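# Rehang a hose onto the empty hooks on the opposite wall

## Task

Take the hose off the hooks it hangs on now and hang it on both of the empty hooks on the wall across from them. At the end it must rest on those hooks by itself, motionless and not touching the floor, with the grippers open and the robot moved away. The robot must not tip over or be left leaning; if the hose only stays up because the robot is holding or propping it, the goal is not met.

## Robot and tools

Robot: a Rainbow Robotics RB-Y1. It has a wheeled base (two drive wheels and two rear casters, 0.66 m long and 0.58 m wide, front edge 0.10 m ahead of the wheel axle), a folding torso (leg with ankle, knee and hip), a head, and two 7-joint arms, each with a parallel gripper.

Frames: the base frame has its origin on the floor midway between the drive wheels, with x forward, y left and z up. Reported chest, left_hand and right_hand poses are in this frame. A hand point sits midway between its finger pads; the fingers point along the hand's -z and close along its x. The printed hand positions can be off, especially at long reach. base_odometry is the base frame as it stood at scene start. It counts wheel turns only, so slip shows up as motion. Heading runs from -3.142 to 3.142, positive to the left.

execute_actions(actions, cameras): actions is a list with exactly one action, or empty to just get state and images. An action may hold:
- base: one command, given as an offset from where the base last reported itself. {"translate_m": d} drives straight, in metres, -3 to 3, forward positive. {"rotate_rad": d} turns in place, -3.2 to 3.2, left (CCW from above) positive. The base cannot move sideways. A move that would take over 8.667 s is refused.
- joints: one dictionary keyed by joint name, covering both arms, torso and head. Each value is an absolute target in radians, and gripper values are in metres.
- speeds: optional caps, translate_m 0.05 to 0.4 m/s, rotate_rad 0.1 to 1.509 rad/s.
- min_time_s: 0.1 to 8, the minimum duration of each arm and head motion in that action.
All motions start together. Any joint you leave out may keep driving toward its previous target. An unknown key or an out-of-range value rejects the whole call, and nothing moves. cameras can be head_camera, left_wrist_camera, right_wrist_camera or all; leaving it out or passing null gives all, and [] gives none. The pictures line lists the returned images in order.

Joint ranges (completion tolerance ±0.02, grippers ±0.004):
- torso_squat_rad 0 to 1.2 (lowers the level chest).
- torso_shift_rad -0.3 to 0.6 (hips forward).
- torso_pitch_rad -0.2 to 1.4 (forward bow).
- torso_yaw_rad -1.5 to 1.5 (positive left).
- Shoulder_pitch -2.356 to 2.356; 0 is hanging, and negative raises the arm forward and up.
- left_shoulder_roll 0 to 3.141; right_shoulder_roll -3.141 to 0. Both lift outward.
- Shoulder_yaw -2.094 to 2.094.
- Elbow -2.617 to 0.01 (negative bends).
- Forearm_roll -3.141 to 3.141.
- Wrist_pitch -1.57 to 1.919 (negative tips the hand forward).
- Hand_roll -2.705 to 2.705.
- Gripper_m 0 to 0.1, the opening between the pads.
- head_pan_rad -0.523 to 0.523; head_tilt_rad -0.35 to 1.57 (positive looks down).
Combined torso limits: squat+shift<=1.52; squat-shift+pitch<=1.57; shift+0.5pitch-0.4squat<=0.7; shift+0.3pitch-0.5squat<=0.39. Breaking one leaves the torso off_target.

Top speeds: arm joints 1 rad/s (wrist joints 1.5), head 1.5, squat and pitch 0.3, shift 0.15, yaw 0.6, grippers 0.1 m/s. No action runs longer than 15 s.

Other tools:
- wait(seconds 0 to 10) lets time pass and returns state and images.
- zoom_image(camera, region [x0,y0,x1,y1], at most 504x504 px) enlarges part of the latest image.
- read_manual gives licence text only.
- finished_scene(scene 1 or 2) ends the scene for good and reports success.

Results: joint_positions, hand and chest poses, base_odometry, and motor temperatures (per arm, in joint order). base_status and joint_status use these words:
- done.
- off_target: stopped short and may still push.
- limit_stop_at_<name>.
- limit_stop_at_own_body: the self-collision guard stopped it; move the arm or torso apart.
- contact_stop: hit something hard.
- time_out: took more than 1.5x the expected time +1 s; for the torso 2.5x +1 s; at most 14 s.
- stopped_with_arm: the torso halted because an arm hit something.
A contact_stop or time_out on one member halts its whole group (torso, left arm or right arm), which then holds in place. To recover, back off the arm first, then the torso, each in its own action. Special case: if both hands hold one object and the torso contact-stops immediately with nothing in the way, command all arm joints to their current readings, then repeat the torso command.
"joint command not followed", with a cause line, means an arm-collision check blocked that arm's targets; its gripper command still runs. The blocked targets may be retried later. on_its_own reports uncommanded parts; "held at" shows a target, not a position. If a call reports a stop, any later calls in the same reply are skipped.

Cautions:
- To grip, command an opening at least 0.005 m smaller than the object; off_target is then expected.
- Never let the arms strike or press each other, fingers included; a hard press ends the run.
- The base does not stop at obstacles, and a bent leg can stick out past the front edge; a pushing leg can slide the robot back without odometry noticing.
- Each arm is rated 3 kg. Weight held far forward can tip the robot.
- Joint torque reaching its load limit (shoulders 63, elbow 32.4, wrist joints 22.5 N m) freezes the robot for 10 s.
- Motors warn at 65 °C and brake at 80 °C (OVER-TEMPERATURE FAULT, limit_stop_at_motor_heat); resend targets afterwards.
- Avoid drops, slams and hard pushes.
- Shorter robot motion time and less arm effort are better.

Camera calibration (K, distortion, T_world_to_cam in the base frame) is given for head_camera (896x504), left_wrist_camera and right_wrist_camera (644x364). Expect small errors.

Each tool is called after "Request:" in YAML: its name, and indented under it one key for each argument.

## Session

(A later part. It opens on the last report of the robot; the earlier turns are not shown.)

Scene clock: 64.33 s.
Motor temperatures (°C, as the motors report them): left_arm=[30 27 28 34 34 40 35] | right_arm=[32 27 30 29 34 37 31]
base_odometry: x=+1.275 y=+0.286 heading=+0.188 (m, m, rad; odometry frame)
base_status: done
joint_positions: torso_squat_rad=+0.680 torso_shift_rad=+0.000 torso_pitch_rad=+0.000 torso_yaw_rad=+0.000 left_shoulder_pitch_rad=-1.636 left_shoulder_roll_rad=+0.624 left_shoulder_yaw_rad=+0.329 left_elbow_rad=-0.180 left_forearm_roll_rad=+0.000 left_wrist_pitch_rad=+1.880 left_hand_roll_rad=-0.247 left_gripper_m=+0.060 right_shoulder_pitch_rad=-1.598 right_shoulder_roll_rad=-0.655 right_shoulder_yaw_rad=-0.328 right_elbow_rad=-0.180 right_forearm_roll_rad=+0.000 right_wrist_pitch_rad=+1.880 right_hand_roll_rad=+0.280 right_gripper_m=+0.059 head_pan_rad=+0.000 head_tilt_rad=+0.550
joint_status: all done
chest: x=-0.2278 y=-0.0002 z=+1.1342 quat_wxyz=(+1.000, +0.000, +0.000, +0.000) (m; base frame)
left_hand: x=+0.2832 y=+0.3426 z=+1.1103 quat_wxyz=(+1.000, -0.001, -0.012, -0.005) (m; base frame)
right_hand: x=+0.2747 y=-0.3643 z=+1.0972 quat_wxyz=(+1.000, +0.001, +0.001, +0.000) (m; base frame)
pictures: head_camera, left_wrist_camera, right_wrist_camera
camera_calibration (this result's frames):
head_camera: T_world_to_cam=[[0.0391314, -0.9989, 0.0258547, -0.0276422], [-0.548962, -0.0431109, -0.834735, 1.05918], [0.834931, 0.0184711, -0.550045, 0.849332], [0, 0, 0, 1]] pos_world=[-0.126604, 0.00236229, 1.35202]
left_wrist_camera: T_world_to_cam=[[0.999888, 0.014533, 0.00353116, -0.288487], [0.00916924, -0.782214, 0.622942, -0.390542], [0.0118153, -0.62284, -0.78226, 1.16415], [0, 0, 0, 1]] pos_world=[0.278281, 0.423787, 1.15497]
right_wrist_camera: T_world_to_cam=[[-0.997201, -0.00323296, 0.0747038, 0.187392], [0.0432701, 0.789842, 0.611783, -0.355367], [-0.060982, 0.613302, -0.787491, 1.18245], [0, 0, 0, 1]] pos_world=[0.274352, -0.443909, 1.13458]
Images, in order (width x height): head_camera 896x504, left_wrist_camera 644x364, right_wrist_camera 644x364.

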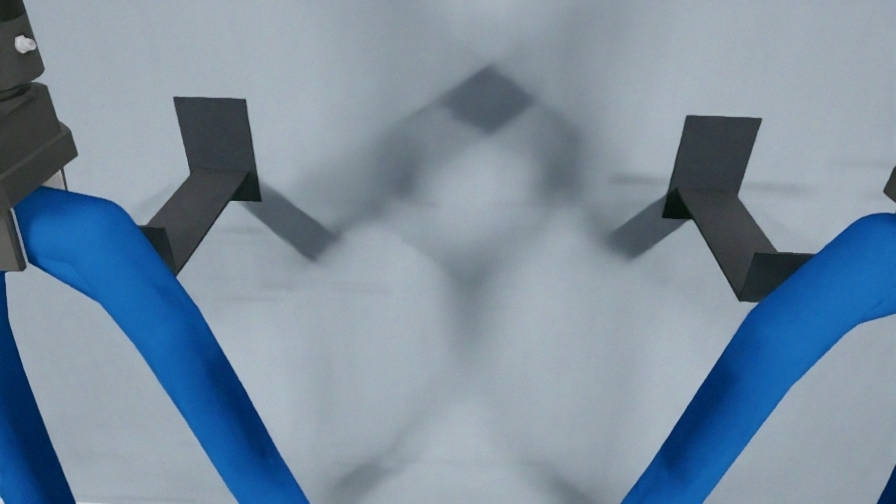

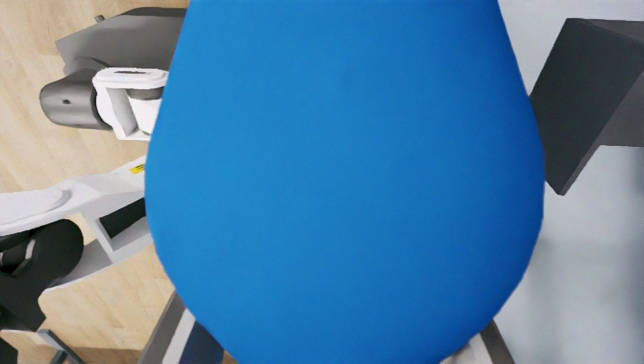

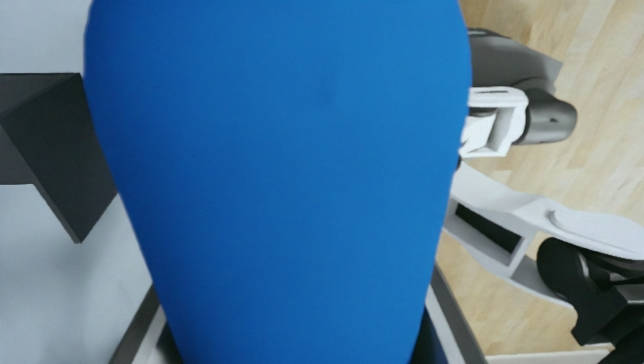

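Request:
zoom_image:
  camera: "head_camera"
  region: [646, 150, 896, 500]

Region (646, 150, 896, 500) of head_camera's 896x504 image, scaled by 1.440, with more detail than that image has; it fills the left 360 columns of this view, and the rest is white.

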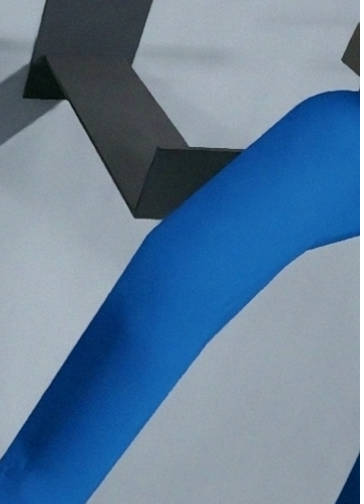

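Request:
execute_actions:
  actions:
    - {"base": {"translate_m": 0.24}, "joints": {"right_shoulder_roll_rad": -0.618, "right_shoulder_pitch_rad": -1.613, "right_hand_roll_rad": 0.24, "head_tilt_rad": 0.7}, "min_time_s": 0.5}

Scene clock: 73.07 s.
Motor temperatures (°C, as the motors report them): left_arm=[30 27 28 34 34 40 35] | right_arm=[32 27 30 29 34 37 31]
base_odometry: x=+1.511 y=+0.331 heading=+0.187 (m, m, rad; odometry frame)
base_status: done
joint_positions: torso_squat_rad=+0.680 torso_shift_rad=+0.000 torso_pitch_rad=+0.000 torso_yaw_rad=+0.000 left_shoulder_pitch_rad=-1.636 left_shoulder_roll_rad=+0.624 left_shoulder_yaw_rad=+0.329 left_elbow_rad=-0.180 left_forearm_roll_rad=+0.000 left_wrist_pitch_rad=+1.880 left_hand_roll_rad=-0.247 left_gripper_m=+0.060 right_shoulder_pitch_rad=-1.612 right_shoulder_roll_rad=-0.618 right_shoulder_yaw_rad=-0.328 right_elbow_rad=-0.180 right_forearm_roll_rad=+0.000 right_wrist_pitch_rad=+1.880 right_hand_roll_rad=+0.240 right_gripper_m=+0.059 head_pan_rad=+0.000 head_tilt_rad=+0.700
joint_status: all done
chest: x=-0.2278 y=-0.0002 z=+1.1342 quat_wxyz=(+1.000, +0.000, +0.000, +0.000) (m; base frame)
left_hand: x=+0.2832 y=+0.3426 z=+1.1103 quat_wxyz=(+1.000, -0.001, -0.012, -0.005) (m; base frame)
right_hand: x=+0.2800 y=-0.3447 z=+1.0976 quat_wxyz=(+1.000, +0.000, +0.001, +0.000) (m; base frame)
pictures: head_camera, left_wrist_camera, right_wrist_camera
camera_calibration (this result's frames):
head_camera: T_world_to_cam=[[0.0425674, -0.998899, 0.0197007, -0.0187261], [-0.667548, -0.0431071, -0.743318, 0.912813], [0.743349, 0.0184899, -0.668648, 0.988751], [0, 0, 0, 1]] pos_world=[-0.124843, 0.0023614, 1.34001]
left_wrist_camera: T_world_to_cam=[[0.999889, 0.0145129, 0.0034918, -0.288436], [0.00917804, -0.782217, 0.622939, -0.390537], [0.011772, -0.622838, -0.782263, 1.16415], [0, 0, 0, 1]] pos_world=[0.278284, 0.423776, 1.15496]
right_wrist_camera: T_world_to_cam=[[-0.997246, -0.00248814, 0.0741173, 0.193656], [0.0434209, 0.790618, 0.610768, -0.370059], [-0.0601181, 0.612305, -0.788333, 1.17144], [0, 0, 0, 1]] pos_world=[0.279615, -0.42422, 1.13515]
Images, in order (width x height): head_camera 896x504, left_wrist_camera 644x364, right_wrist_camera 644x364.

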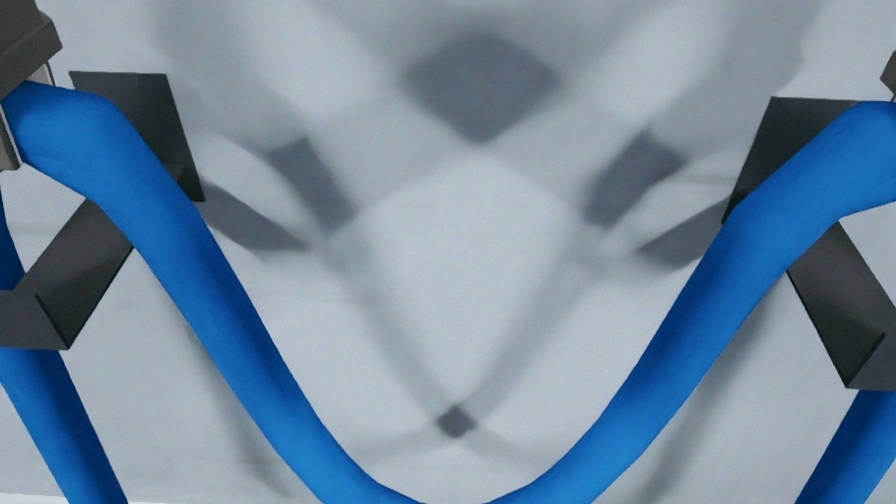

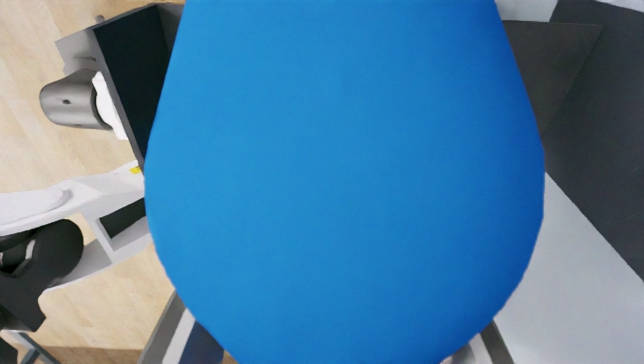

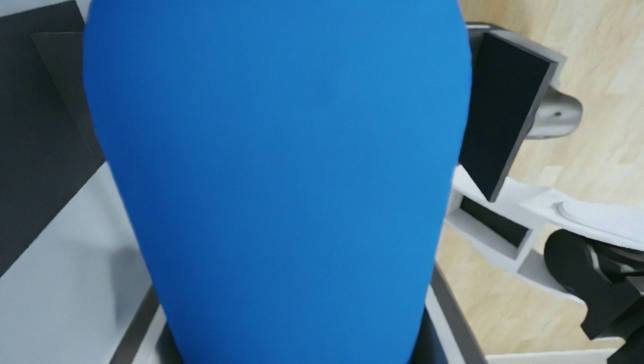

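Request:
execute_actions:
  actions:
    - {"joints": {"torso_squat_rad": 0.888, "torso_shift_rad": 0, "torso_pitch_rad": 0, "torso_yaw_rad": 0, "head_pan_rad": -0.4, "head_tilt_rad": 0.6}}

Scene clock: 74.97 s.
Motor temperatures (°C, as the motors report them): left_arm=[30 27 28 34 34 40 35] | right_arm=[32 27 30 29 34 37 31]
base_odometry: x=+1.511 y=+0.331 heading=+0.187 (m, m, rad; odometry frame)
base_status: not commanded
joint_positions: torso_squat_rad=+0.888 torso_shift_rad=+0.000 torso_pitch_rad=+0.000 torso_yaw_rad=+0.000 left_shoulder_pitch_rad=-1.637 left_shoulder_roll_rad=+0.624 left_shoulder_yaw_rad=+0.329 left_elbow_rad=-0.180 left_forearm_roll_rad=+0.000 left_wrist_pitch_rad=+1.880 left_hand_roll_rad=-0.247 left_gripper_m=+0.060 right_shoulder_pitch_rad=-1.613 right_shoulder_roll_rad=-0.618 right_shoulder_yaw_rad=-0.328 right_elbow_rad=-0.180 right_forearm_roll_rad=+0.000 right_wrist_pitch_rad=+1.880 right_hand_roll_rad=+0.240 right_gripper_m=+0.059 head_pan_rad=-0.400 head_tilt_rad=+0.600
joint_status: all done
chest: x=-0.2282 y=-0.0002 z=+1.0316 quat_wxyz=(+1.000, +0.000, +0.000, +0.000) (m; base frame)
left_hand: x=+0.2830 y=+0.3425 z=+1.0086 quat_wxyz=(+1.000, -0.001, -0.013, -0.005) (m; base frame)
right_hand: x=+0.2799 y=-0.3446 z=+0.9961 quat_wxyz=(+1.000, +0.000, +0.000, +0.000) (m; base frame)
pictures: head_camera, left_wrist_camera, right_wrist_camera
camera_calibration (this result's frames):
head_camera: T_world_to_cam=[[-0.351716, -0.935806, 0.0237424, -0.102944], [-0.559672, 0.189883, -0.806667, 0.936439], [0.750375, -0.297005, -0.590529, 0.825742], [0, 0, 0, 1]] pos_world=[-0.131724, -0.0288991, 1.24546]
left_wrist_camera: T_world_to_cam=[[0.999884, 0.0141964, 0.00552573, -0.289798], [0.00766299, -0.782206, 0.622973, -0.326909], [0.0131662, -0.622858, -0.782224, 1.0841], [0, 0, 0, 1]] pos_world=[0.277996, 0.423645, 1.05327]
right_wrist_camera: T_world_to_cam=[[-0.997434, -0.00260611, 0.0715445, 0.203618], [0.0417321, 0.790828, 0.610614, -0.307418], [-0.0581707, 0.612032, -0.78869, 1.09111], [0, 0, 0, 1]] pos_world=[0.279395, -0.424149, 1.03369]
Images, in order (width x height): head_camera 896x504, left_wrist_camera 644x364, right_wrist_camera 644x364.

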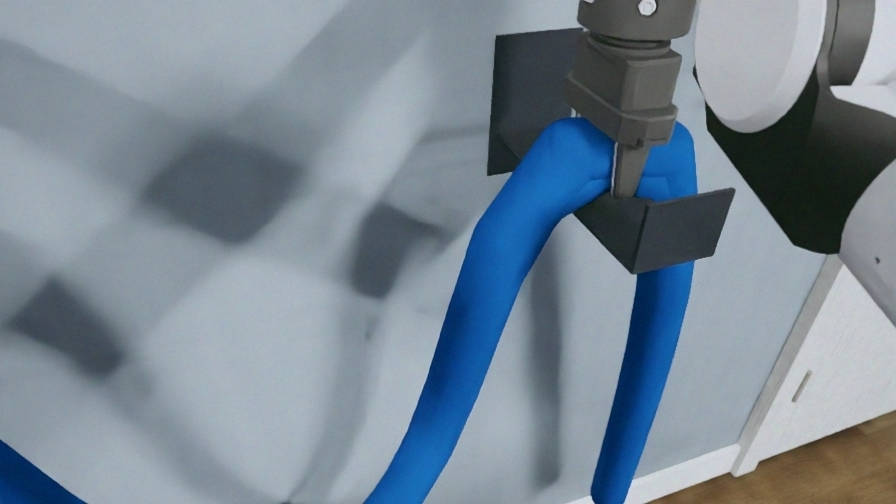

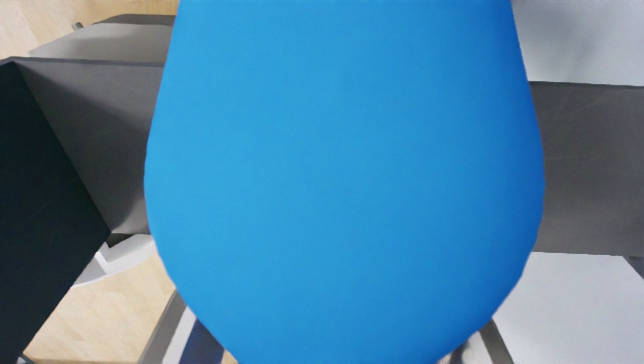

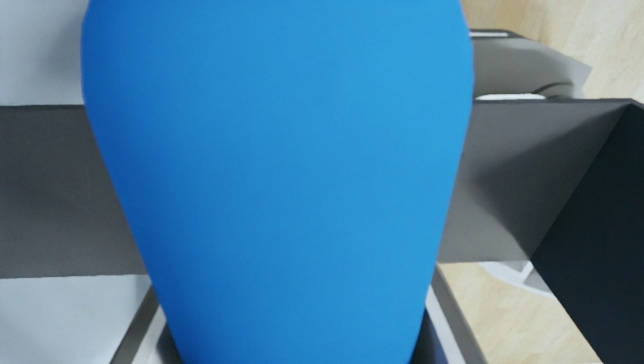

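Request:
execute_actions:
  actions:
    - {"joints": {"left_gripper_m": 0.095, "right_gripper_m": 0.095, "head_pan_rad": 0.0}}

Scene clock: 76.40 s.
Motor temperatures (°C, as the motors report them): left_arm=[30 27 28 34 34 40 35] | right_arm=[32 27 30 29 34 37 31]
base_odometry: x=+1.511 y=+0.331 heading=+0.187 (m, m, rad; odometry frame)
base_status: not commanded
joint_positions: torso_squat_rad=+0.888 torso_shift_rad=+0.000 torso_pitch_rad=+0.000 torso_yaw_rad=+0.000 left_shoulder_pitch_rad=-1.637 left_shoulder_roll_rad=+0.624 left_shoulder_yaw_rad=+0.329 left_elbow_rad=-0.180 left_forearm_roll_rad=+0.000 left_wrist_pitch_rad=+1.880 left_hand_roll_rad=-0.247 left_gripper_m=+0.095 right_shoulder_pitch_rad=-1.613 right_shoulder_roll_rad=-0.618 right_shoulder_yaw_rad=-0.328 right_elbow_rad=-0.180 right_forearm_roll_rad=+0.000 right_wrist_pitch_rad=+1.880 right_hand_roll_rad=+0.240 right_gripper_m=+0.095 head_pan_rad=+0.000 head_tilt_rad=+0.600
joint_status: all done
chest: x=-0.2281 y=-0.0002 z=+1.0316 quat_wxyz=(+1.000, +0.000, +0.000, +0.000) (m; base frame)
left_hand: x=+0.2830 y=+0.3425 z=+1.0085 quat_wxyz=(+1.000, -0.001, -0.013, -0.005) (m; base frame)
right_hand: x=+0.2800 y=-0.3446 z=+0.9960 quat_wxyz=(+1.000, +0.000, +0.000, +0.000) (m; base frame)
pictures: head_camera, left_wrist_camera, right_wrist_camera
camera_calibration (this result's frames):
head_camera: T_world_to_cam=[[0.0403455, -0.998901, 0.0238706, -0.022257], [-0.589536, -0.0430863, -0.806592, 0.930215], [0.806734, 0.0184698, -0.590627, 0.837443], [0, 0, 0, 1]] pos_world=[-0.1263, 0.00237962, 1.24545]
left_wrist_camera: T_world_to_cam=[[0.999885, 0.0142083, 0.00534938, -0.289703], [0.00778219, -0.782205, 0.622973, -0.326887], [0.0130357, -0.622859, -0.782225, 1.08407], [0, 0, 0, 1]] pos_world=[0.278082, 0.423649, 1.05318]
right_wrist_camera: T_world_to_cam=[[-0.997417, -0.00265064, 0.0717746, 0.203447], [0.0418461, 0.790742, 0.610717, -0.307535], [-0.058374, 0.612144, -0.788589, 1.091], [0, 0, 0, 1]] pos_world=[0.279477, -0.424128, 1.03356]
Images, in order (width x height): head_camera 896x504, left_wrist_camera 644x364, right_wrist_camera 644x364.

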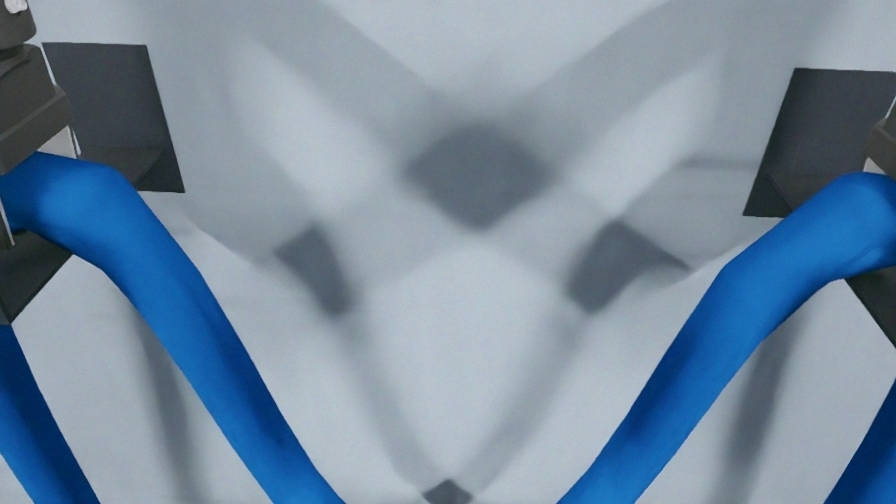

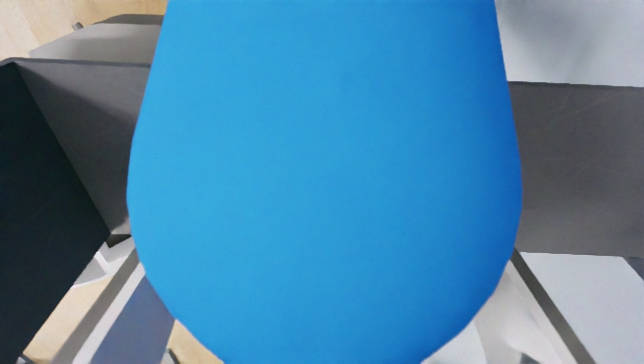

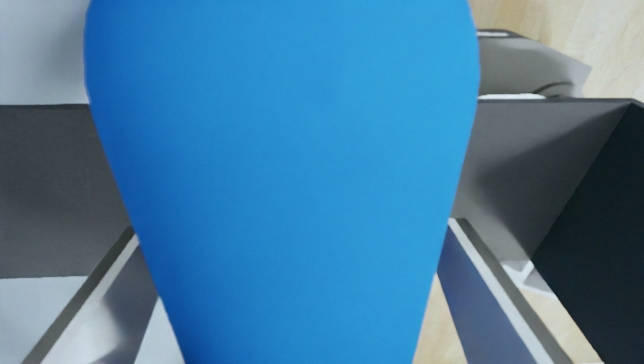

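Request:
execute_actions:
  actions:
    - {"joints": {"torso_squat_rad": 0.74, "torso_shift_rad": 0, "torso_pitch_rad": 0, "torso_yaw_rad": 0}}

Scene clock: 78.17 s.
Motor temperatures (°C, as the motors report them): left_arm=[30 27 28 34 34 40 35] | right_arm=[32 27 30 29 34 37 31]
base_odometry: x=+1.511 y=+0.331 heading=+0.187 (m, m, rad; odometry frame)
base_status: not commanded
joint_positions: torso_squat_rad=+0.740 torso_shift_rad=+0.000 torso_pitch_rad=+0.000 torso_yaw_rad=+0.000 left_shoulder_pitch_rad=-1.637 left_shoulder_roll_rad=+0.624 left_shoulder_yaw_rad=+0.329 left_elbow_rad=-0.180 left_forearm_roll_rad=+0.000 left_wrist_pitch_rad=+1.880 left_hand_roll_rad=-0.247 left_gripper_m=+0.095 right_shoulder_pitch_rad=-1.613 right_shoulder_roll_rad=-0.618 right_shoulder_yaw_rad=-0.328 right_elbow_rad=-0.180 right_forearm_roll_rad=+0.000 right_wrist_pitch_rad=+1.880 right_hand_roll_rad=+0.240 right_gripper_m=+0.095 head_pan_rad=+0.000 head_tilt_rad=+0.600
joint_status: all done
chest: x=-0.2279 y=-0.0002 z=+1.1069 quat_wxyz=(+1.000, +0.000, +0.000, +0.000) (m; base frame)
left_hand: x=+0.2832 y=+0.3425 z=+1.0836 quat_wxyz=(+1.000, -0.001, -0.012, -0.005) (m; base frame)
right_hand: x=+0.2800 y=-0.3446 z=+1.0710 quat_wxyz=(+1.000, +0.000, +0.000, +0.000) (m; base frame)
pictures: head_camera, left_wrist_camera, right_wrist_camera
camera_calibration (this result's frames):
head_camera: T_world_to_cam=[[0.0403528, -0.998901, 0.0238584, -0.0240665], [-0.589779, -0.0430863, -0.806415, 0.990756], [0.806556, 0.0184699, -0.590869, 0.882004], [0, 0, 0, 1]] pos_world=[-0.126088, 0.00235744, 1.32068]
left_wrist_camera: T_world_to_cam=[[0.999885, 0.0143015, 0.00501151, -0.289896], [0.00806557, -0.782203, 0.622972, -0.373726], [0.0128295, -0.62286, -0.782228, 1.14288], [0, 0, 0, 1]] pos_world=[0.278215, 0.423674, 1.12827]
right_wrist_camera: T_world_to_cam=[[-0.997373, -0.00259693, 0.0723925, 0.197491], [0.0422699, 0.79071, 0.610729, -0.353439], [-0.0588275, 0.612185, -0.788523, 1.15023], [0, 0, 0, 1]] pos_world=[0.279578, -0.424174, 1.10854]
Images, in order (width x height): head_camera 896x504, left_wrist_camera 644x364, right_wrist_camera 644x364.

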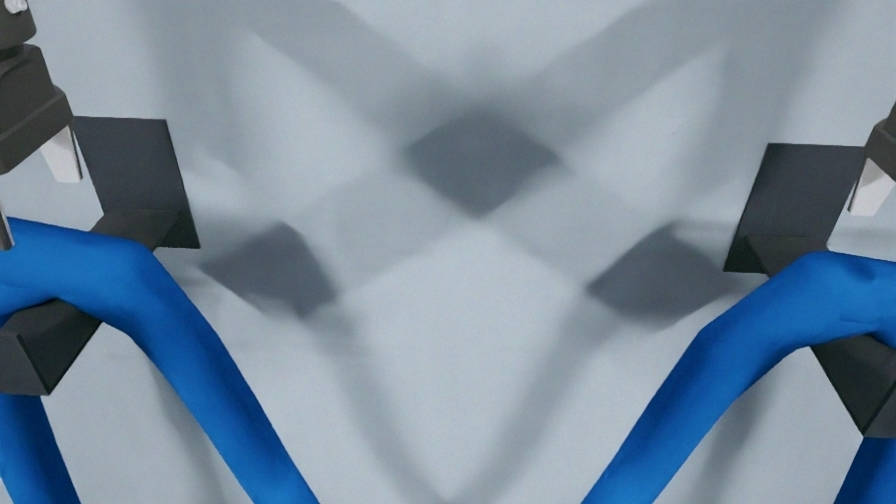

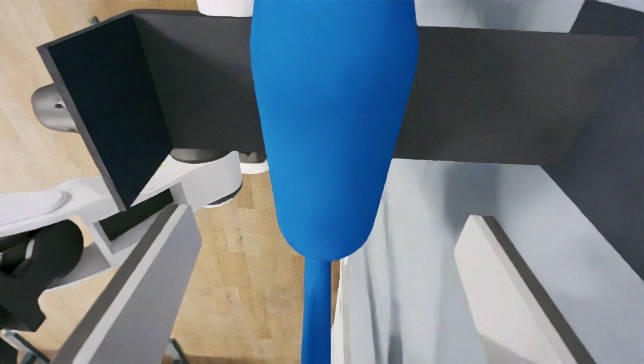

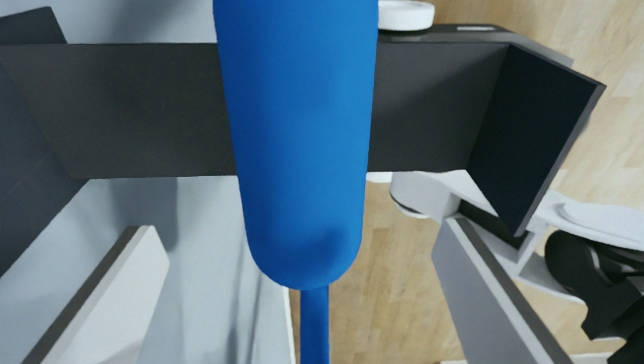

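Request:
execute_actions:
  actions:
    - {"base": {"translate_m": -0.65}, "joints": {"torso_squat_rad": 0.4, "torso_shift_rad": 0, "torso_pitch_rad": 0, "torso_yaw_rad": 0, "head_tilt_rad": 0.6}}
  cameras: ["head_camera"]

Request:
execute_actions:
  actions:
    - {"joints": {"left_shoulder_pitch_rad": 0, "left_shoulder_roll_rad": 0.08, "left_shoulder_yaw_rad": 0, "left_elbow_rad": -0.1, "left_wrist_pitch_rad": 0.05, "left_hand_roll_rad": 0, "right_shoulder_pitch_rad": 0, "right_shoulder_roll_rad": -0.08, "right_shoulder_yaw_rad": 0, "right_elbow_rad": -0.1, "right_wrist_pitch_rad": 0.05, "right_hand_roll_rad": 0}, "min_time_s": 1.8}
  cameras: ["head_camera"]

Scene clock: 82.00 s.
Motor temperatures (°C, as the motors report them): left_arm=[30 27 28 34 34 40 35] | right_arm=[32 27 30 29 34 37 31]
base_odometry: x=+0.873 y=+0.210 heading=+0.186 (m, m, rad; odometry frame)
base_status: done
joint_positions: torso_squat_rad=+0.400 torso_shift_rad=+0.000 torso_pitch_rad=+0.000 torso_yaw_rad=+0.000 left_shoulder_pitch_rad=-1.637 left_shoulder_roll_rad=+0.624 left_shoulder_yaw_rad=+0.329 left_elbow_rad=-0.180 left_forearm_roll_rad=+0.000 left_wrist_pitch_rad=+1.880 left_hand_roll_rad=-0.247 left_gripper_m=+0.095 right_shoulder_pitch_rad=-1.613 right_shoulder_roll_rad=-0.618 right_shoulder_yaw_rad=-0.328 right_elbow_rad=-0.180 right_forearm_roll_rad=+0.000 right_wrist_pitch_rad=+1.880 right_hand_roll_rad=+0.240 right_gripper_m=+0.095 head_pan_rad=+0.000 head_tilt_rad=+0.600
joint_status: all done
chest: x=-0.2280 y=-0.0002 z=+1.2347 quat_wxyz=(+1.000, +0.000, +0.000, +0.000) (m; base frame)
left_hand: x=+0.2831 y=+0.3425 z=+1.2115 quat_wxyz=(+1.000, -0.001, -0.013, -0.005) (m; base frame)
right_hand: x=+0.2800 y=-0.3447 z=+1.1988 quat_wxyz=(+1.000, +0.000, +0.000, +0.000) (m; base frame)
pictures: head_camera
camera_calibration (this result's frames):
head_camera: T_world_to_cam=[[0.0403605, -0.9989, 0.0238643, -0.0271562], [-0.589669, -0.0430931, -0.806495, 1.09391], [0.806636, 0.0184785, -0.59076, 0.957459], [0, 0, 0, 1]] pos_world=[-0.126178, 0.00232142, 1.44851]
Images, in order (width x height): head_camera 896x504.

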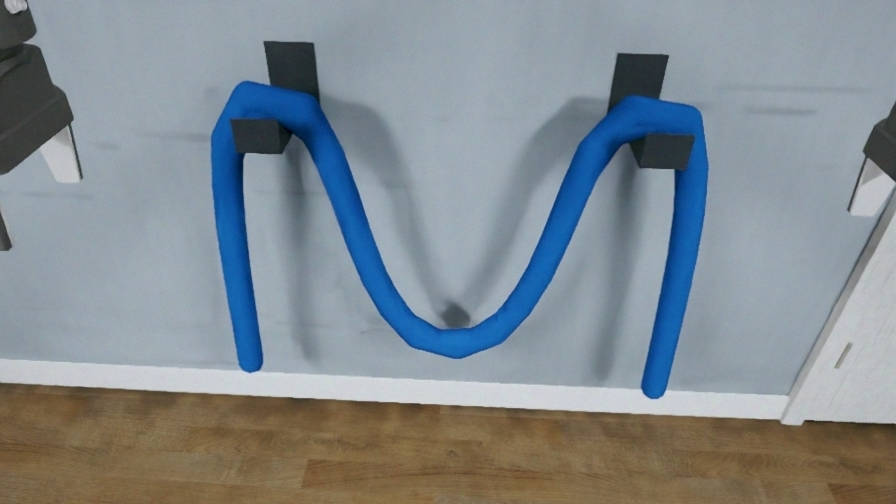

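Scene clock: 84.40 s.
Motor temperatures (°C, as the motors report them): left_arm=[30 27 28 34 34 40 35] | right_arm=[32 27 30 29 34 37 31]
base_odometry: x=+0.873 y=+0.210 heading=+0.186 (m, m, rad; odometry frame)
base_status: not commanded
joint_positions: torso_squat_rad=+0.400 torso_shift_rad=+0.000 torso_pitch_rad=+0.000 torso_yaw_rad=+0.000 left_shoulder_pitch_rad=+0.000 left_shoulder_roll_rad=+0.080 left_shoulder_yaw_rad=+0.000 left_elbow_rad=-0.100 left_forearm_roll_rad=+0.000 left_wrist_pitch_rad=+0.050 left_hand_roll_rad=+0.000 left_gripper_m=+0.095 right_shoulder_pitch_rad=+0.000 right_shoulder_roll_rad=-0.080 right_shoulder_yaw_rad=+0.000 right_elbow_rad=-0.100 right_forearm_roll_rad=+0.000 right_wrist_pitch_rad=+0.050 right_hand_roll_rad=+0.000 right_gripper_m=+0.095 head_pan_rad=+0.000 head_tilt_rad=+0.600
joint_status: all done
chest: x=-0.2280 y=-0.0002 z=+1.2347 quat_wxyz=(+1.000, +0.000, +0.000, +0.000) (m; base frame)
left_hand: x=-0.1910 y=+0.2808 z=+0.5531 quat_wxyz=(+0.999, +0.040, -0.025, -0.001) (m; base frame)
right_hand: x=-0.1910 y=-0.2812 z=+0.5530 quat_wxyz=(+0.999, -0.040, -0.025, +0.001) (m; base frame)
pictures: head_camera
camera_calibration (this result's frames):
head_camera: T_world_to_cam=[[0.0403771, -0.9989, 0.0238628, -0.0271515], [-0.589687, -0.0431022, -0.806481, 1.09389], [0.806622, 0.0184918, -0.590778, 0.95748], [0, 0, 0, 1]] pos_world=[-0.126175, 0.00232205, 1.44851]
Images, in order (width x height): head_camera 896x504.

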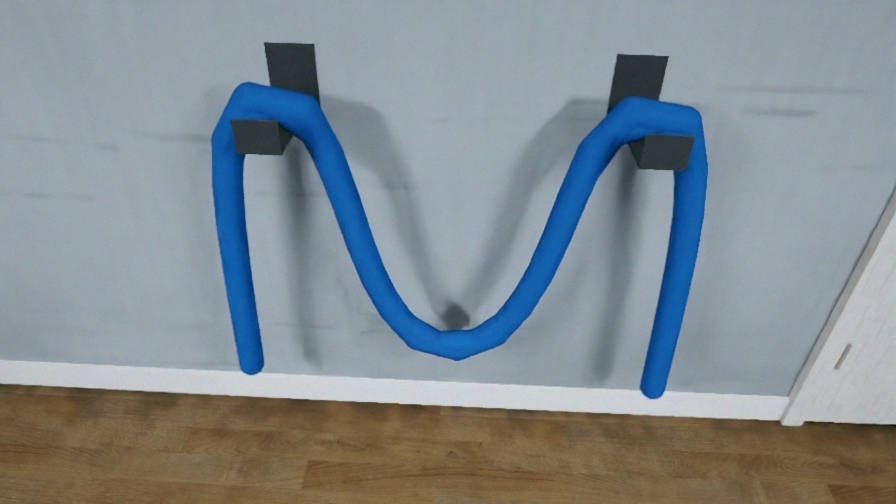

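The hose hangs in both hooks. Waiting for it to settle.

Request:
wait:
  seconds: 10

Scene clock: 94.73 s.
Motor temperatures (°C, as the motors report them): left_arm=[30 27 28 34 34 40 35] | right_arm=[31 27 30 29 34 37 31]
base_odometry: x=+0.873 y=+0.210 heading=+0.186 (m, m, rad; odometry frame)
base_status: not commanded
joint_positions: torso_squat_rad=+0.400 torso_shift_rad=+0.000 torso_pitch_rad=+0.000 torso_yaw_rad=+0.000 left_shoulder_pitch_rad=+0.000 left_shoulder_roll_rad=+0.080 left_shoulder_yaw_rad=+0.000 left_elbow_rad=-0.100 left_forearm_roll_rad=+0.000 left_wrist_pitch_rad=+0.050 left_hand_roll_rad=+0.000 left_gripper_m=+0.095 right_shoulder_pitch_rad=+0.000 right_shoulder_roll_rad=-0.080 right_shoulder_yaw_rad=+0.000 right_elbow_rad=-0.100 right_forearm_roll_rad=+0.000 right_wrist_pitch_rad=+0.050 right_hand_roll_rad=+0.000 right_gripper_m=+0.095 head_pan_rad=+0.000 head_tilt_rad=+0.600
joint_status: all done
chest: x=-0.2280 y=-0.0002 z=+1.2347 quat_wxyz=(+1.000, +0.000, +0.000, +0.000) (m; base frame)
left_hand: x=-0.1910 y=+0.2808 z=+0.5531 quat_wxyz=(+0.999, +0.040, -0.025, -0.001) (m; base frame)
right_hand: x=-0.1910 y=-0.2812 z=+0.5530 quat_wxyz=(+0.999, -0.040, -0.025, +0.001) (m; base frame)
wait: 10.00 s; at rest from the start
pictures: head_camera, left_wrist_camera, right_wrist_camera
camera_calibration (this result's frames):
head_camera: T_world_to_cam=[[0.0403773, -0.9989, 0.0238626, -0.0271514], [-0.58969, -0.0431022, -0.806479, 1.09389], [0.80662, 0.0184918, -0.590781, 0.95748], [0, 0, 0, 1]] pos_world=[-0.12617, 0.00232207, 1.44851]
left_wrist_camera: T_world_to_cam=[[0.999259, 0.0221166, 0.0315097, 0.170781], [0.000775121, -0.829894, 0.55792, -0.0396567], [0.038489, -0.557482, -0.829296, 0.708087], [0, 0, 0, 1]] pos_world=[-0.197878, 0.358058, 0.603958]
right_wrist_camera: T_world_to_cam=[[-0.999734, -0.00060647, 0.0230379, -0.20725], [0.012097, 0.837054, 0.546987, -0.0247915], [-0.0196157, 0.547121, -0.836824, 0.691158], [0, 0, 0, 1]] pos_world=[-0.193338, -0.357521, 0.596713]
Images, in order (width x height): head_camera 896x504, left_wrist_camera 644x364, right_wrist_camera 644x364.

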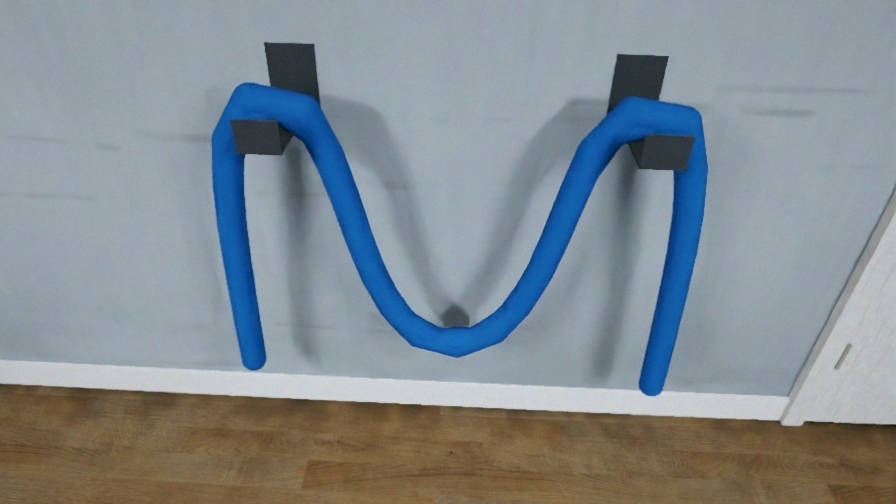

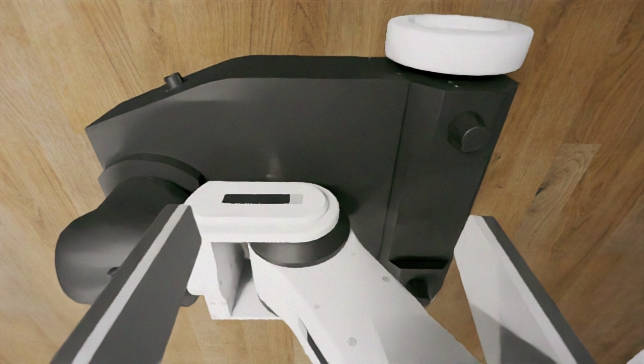

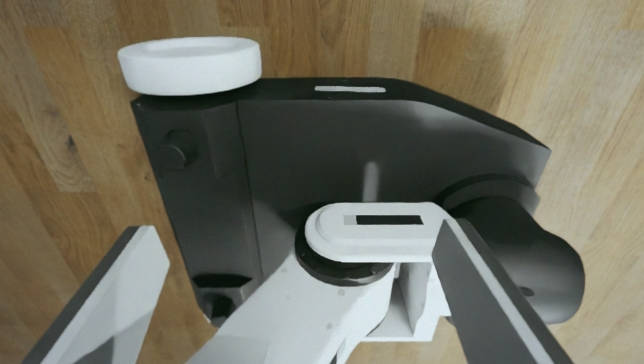

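Request:
wait:
  seconds: 10

Scene clock: 105.00 s.
Motor temperatures (°C, as the motors report them): left_arm=[29 27 28 34 34 40 35] | right_arm=[31 27 30 29 34 37 31]
base_odometry: x=+0.873 y=+0.210 heading=+0.186 (m, m, rad; odometry frame)
base_status: not commanded
joint_positions: torso_squat_rad=+0.400 torso_shift_rad=+0.000 torso_pitch_rad=+0.000 torso_yaw_rad=+0.000 left_shoulder_pitch_rad=+0.000 left_shoulder_roll_rad=+0.080 left_shoulder_yaw_rad=+0.000 left_elbow_rad=-0.100 left_forearm_roll_rad=+0.000 left_wrist_pitch_rad=+0.050 left_hand_roll_rad=+0.000 left_gripper_m=+0.095 right_shoulder_pitch_rad=+0.000 right_shoulder_roll_rad=-0.080 right_shoulder_yaw_rad=+0.000 right_elbow_rad=-0.100 right_forearm_roll_rad=+0.000 right_wrist_pitch_rad=+0.050 right_hand_roll_rad=+0.000 right_gripper_m=+0.095 head_pan_rad=+0.000 head_tilt_rad=+0.600
joint_status: all done
chest: x=-0.2280 y=-0.0002 z=+1.2347 quat_wxyz=(+1.000, +0.000, +0.000, +0.000) (m; base frame)
left_hand: x=-0.1910 y=+0.2808 z=+0.5531 quat_wxyz=(+0.999, +0.040, -0.025, -0.001) (m; base frame)
right_hand: x=-0.1910 y=-0.2812 z=+0.5530 quat_wxyz=(+0.999, -0.040, -0.025, +0.001) (m; base frame)
wait: 10.00 s; at rest from the start
pictures: head_camera, left_wrist_camera, right_wrist_camera
camera_calibration (this result's frames):
head_camera: T_world_to_cam=[[0.0403773, -0.9989, 0.0238626, -0.0271514], [-0.58969, -0.0431022, -0.806479, 1.09389], [0.80662, 0.0184919, -0.590781, 0.95748], [0, 0, 0, 1]] pos_world=[-0.12617, 0.00232205, 1.44851]
left_wrist_camera: T_world_to_cam=[[0.999259, 0.0221166, 0.0315097, 0.170781], [0.000775156, -0.829894, 0.55792, -0.0396566], [0.038489, -0.557482, -0.829296, 0.708087], [0, 0, 0, 1]] pos_world=[-0.197878, 0.358058, 0.603958]
right_wrist_camera: T_world_to_cam=[[-0.999734, -0.000606627, 0.0230378, -0.20725], [0.0120968, 0.837054, 0.546987, -0.0247917], [-0.0196157, 0.547121, -0.836824, 0.691158], [0, 0, 0, 1]] pos_world=[-0.193338, -0.357521, 0.596713]
Images, in order (width x height): head_camera 896x504, left_wrist_camera 644x364, right_wrist_camera 644x364.

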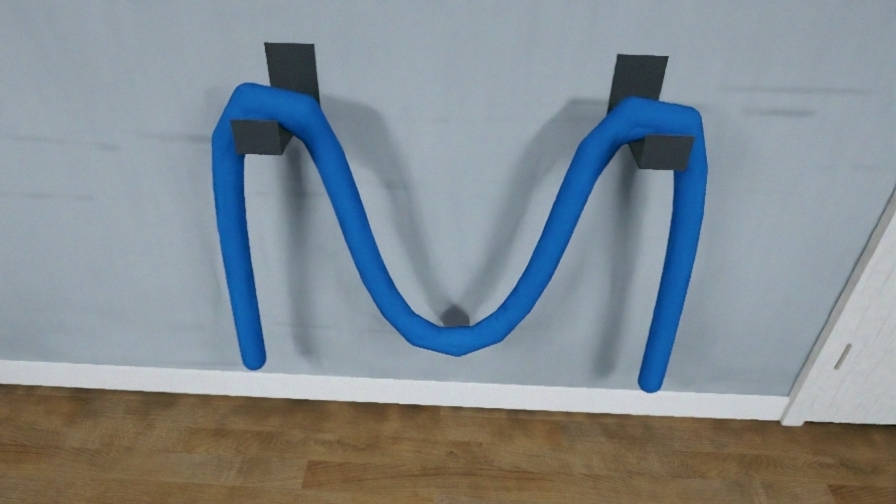

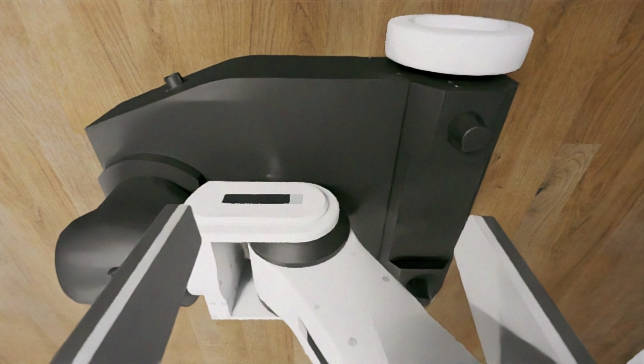

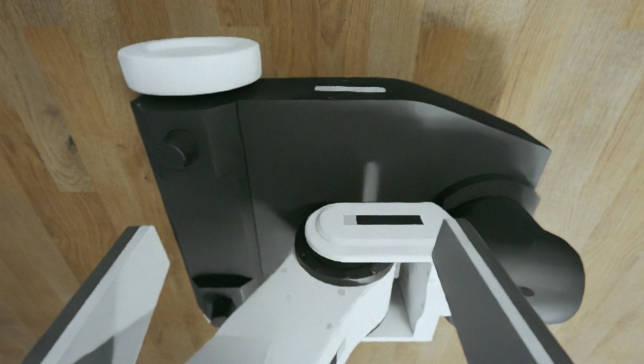

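Request:
wait:
  seconds: 10

Request:
zoom_image:
  camera: "head_camera"
  region: [610, 350, 690, 410]

Scene clock: 115.60 s.
Motor temperatures (°C, as the motors report them): left_arm=[29 27 28 34 34 40 35] | right_arm=[30 27 30 28 34 37 31]
base_odometry: x=+0.873 y=+0.210 heading=+0.186 (m, m, rad; odometry frame)
base_status: not commanded
joint_positions: torso_squat_rad=+0.400 torso_shift_rad=+0.000 torso_pitch_rad=+0.000 torso_yaw_rad=+0.000 left_shoulder_pitch_rad=+0.000 left_shoulder_roll_rad=+0.080 left_shoulder_yaw_rad=+0.000 left_elbow_rad=-0.100 left_forearm_roll_rad=+0.000 left_wrist_pitch_rad=+0.050 left_hand_roll_rad=+0.000 left_gripper_m=+0.095 right_shoulder_pitch_rad=+0.000 right_shoulder_roll_rad=-0.080 right_shoulder_yaw_rad=+0.000 right_elbow_rad=-0.100 right_forearm_roll_rad=+0.000 right_wrist_pitch_rad=+0.050 right_hand_roll_rad=+0.000 right_gripper_m=+0.095 head_pan_rad=+0.000 head_tilt_rad=+0.600
joint_status: all done
chest: x=-0.2280 y=-0.0002 z=+1.2347 quat_wxyz=(+1.000, +0.000, +0.000, +0.000) (m; base frame)
left_hand: x=-0.1910 y=+0.2808 z=+0.5531 quat_wxyz=(+0.999, +0.040, -0.025, -0.001) (m; base frame)
right_hand: x=-0.1910 y=-0.2812 z=+0.5530 quat_wxyz=(+0.999, -0.040, -0.025, +0.001) (m; base frame)
wait: 10.00 s; at rest from the start
pictures: head_camera, left_wrist_camera, right_wrist_camera
camera_calibration (this result's frames):
head_camera: T_world_to_cam=[[0.0403772, -0.9989, 0.0238627, -0.0271515], [-0.58969, -0.0431023, -0.806479, 1.09389], [0.80662, 0.0184918, -0.590781, 0.95748], [0, 0, 0, 1]] pos_world=[-0.126169, 0.00232211, 1.44851]
left_wrist_camera: T_world_to_cam=[[0.999259, 0.0221166, 0.0315096, 0.170782], [0.000775212, -0.829894, 0.55792, -0.0396569], [0.0384889, -0.557482, -0.829296, 0.708087], [0, 0, 0, 1]] pos_world=[-0.197878, 0.358058, 0.603958]
right_wrist_camera: T_world_to_cam=[[-0.999734, -0.00060681, 0.023038, -0.207251], [0.0120968, 0.837054, 0.546987, -0.0247915], [-0.019616, 0.54712, -0.836824, 0.691158], [0, 0, 0, 1]] pos_world=[-0.193338, -0.357521, 0.596713]
Images, in order (width x height): head_camera 896x504, left_wrist_camera 644x364, right_wrist_camera 644x364.

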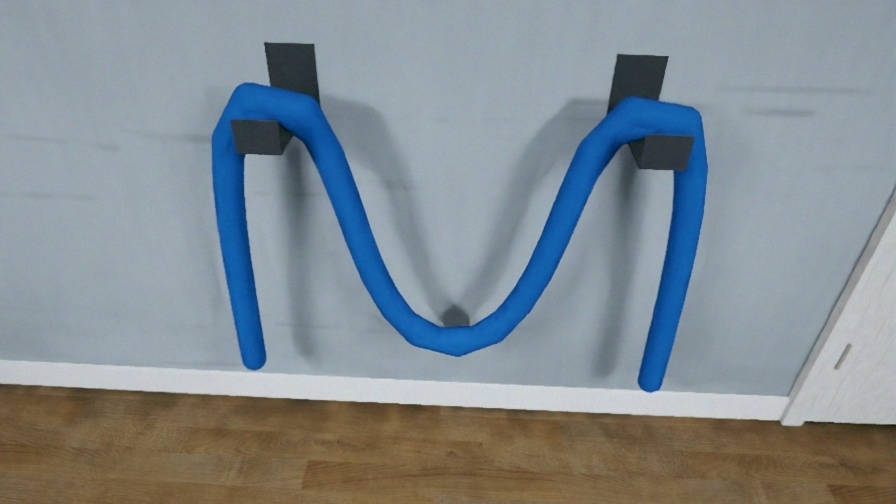

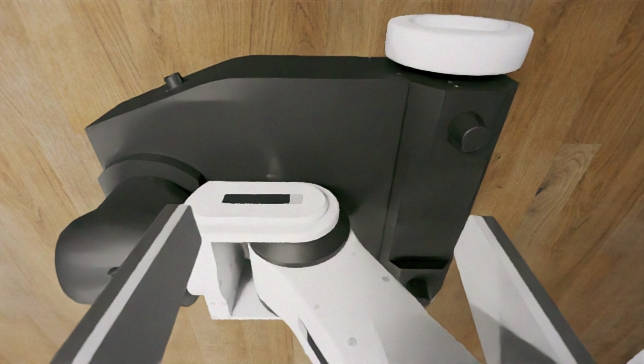

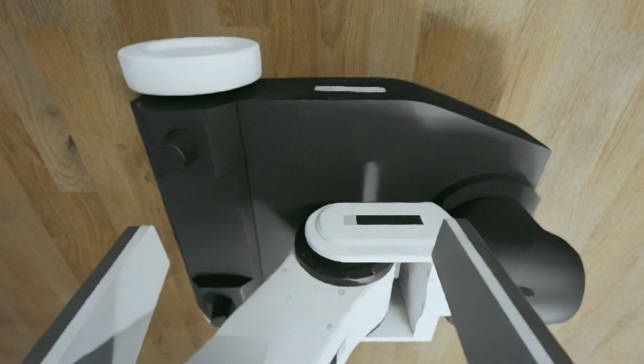

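Region (610, 350, 690, 410) of head_camera's 896x504 image, scaled by 6.300, with more detail than that image has; it fills the top 378 rows of this view, and the rest is white.

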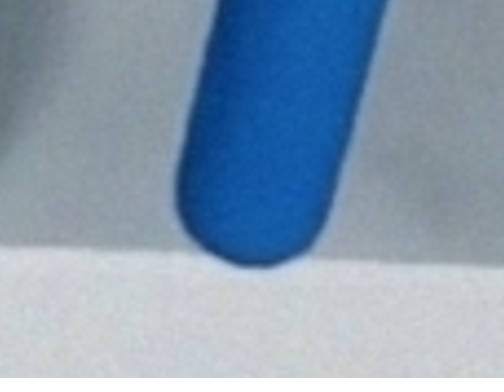

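Request:
execute_actions:
  actions: []
  cameras: ["head_camera"]

Request:
zoom_image:
  camera: "head_camera"
  region: [610, 350, 690, 410]

Scene clock: 116.07 s.
Motor temperatures (°C, as the motors report them): left_arm=[29 27 28 34 34 40 35] | right_arm=[30 27 30 28 34 37 31]
base_odometry: x=+0.873 y=+0.210 heading=+0.186 (m, m, rad; odometry frame)
base_status: not commanded
joint_positions: torso_squat_rad=+0.400 torso_shift_rad=+0.000 torso_pitch_rad=+0.000 torso_yaw_rad=+0.000 left_shoulder_pitch_rad=+0.000 left_shoulder_roll_rad=+0.080 left_shoulder_yaw_rad=+0.000 left_elbow_rad=-0.100 left_forearm_roll_rad=+0.000 left_wrist_pitch_rad=+0.050 left_hand_roll_rad=+0.000 left_gripper_m=+0.095 right_shoulder_pitch_rad=+0.000 right_shoulder_roll_rad=-0.080 right_shoulder_yaw_rad=+0.000 right_elbow_rad=-0.100 right_forearm_roll_rad=+0.000 right_wrist_pitch_rad=+0.050 right_hand_roll_rad=+0.000 right_gripper_m=+0.095 head_pan_rad=+0.000 head_tilt_rad=+0.600
joint_status: all done
chest: x=-0.2280 y=-0.0002 z=+1.2347 quat_wxyz=(+1.000, +0.000, +0.000, +0.000) (m; base frame)
left_hand: x=-0.1910 y=+0.2808 z=+0.5531 quat_wxyz=(+0.999, +0.040, -0.025, -0.001) (m; base frame)
right_hand: x=-0.1910 y=-0.2812 z=+0.5530 quat_wxyz=(+0.999, -0.040, -0.025, +0.001) (m; base frame)
pictures: head_camera
camera_calibration (this result's frames):
head_camera: T_world_to_cam=[[0.0403773, -0.9989, 0.0238626, -0.0271513], [-0.58969, -0.0431022, -0.806479, 1.09389], [0.80662, 0.0184919, -0.590782, 0.95748], [0, 0, 0, 1]] pos_world=[-0.126169, 0.00232203, 1.44851]
Images, in order (width x height): head_camera 896x504.

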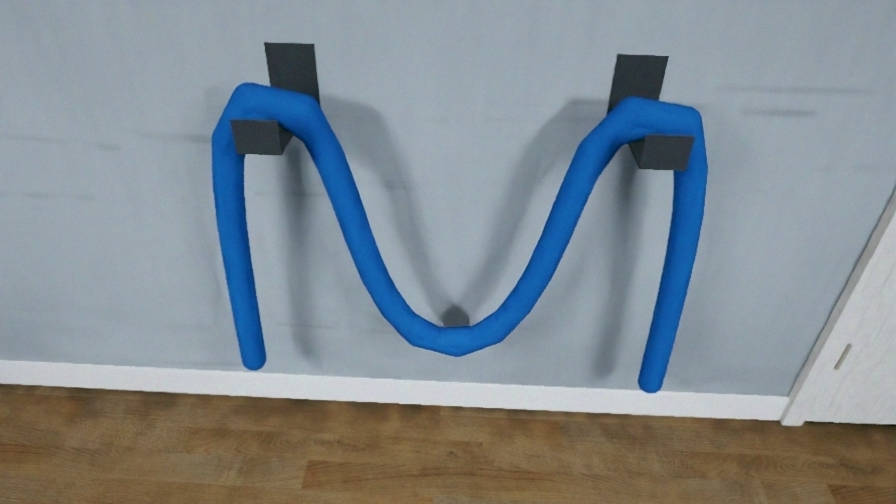

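Region (610, 350, 690, 410) of head_camera's 896x504 image, scaled by 6.300, with more detail than that image has; it fills the top 378 rows of this view, and the rest is white.

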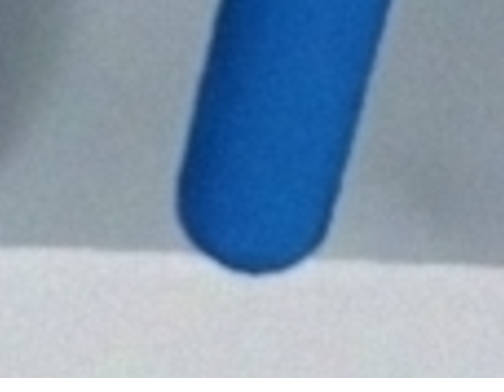

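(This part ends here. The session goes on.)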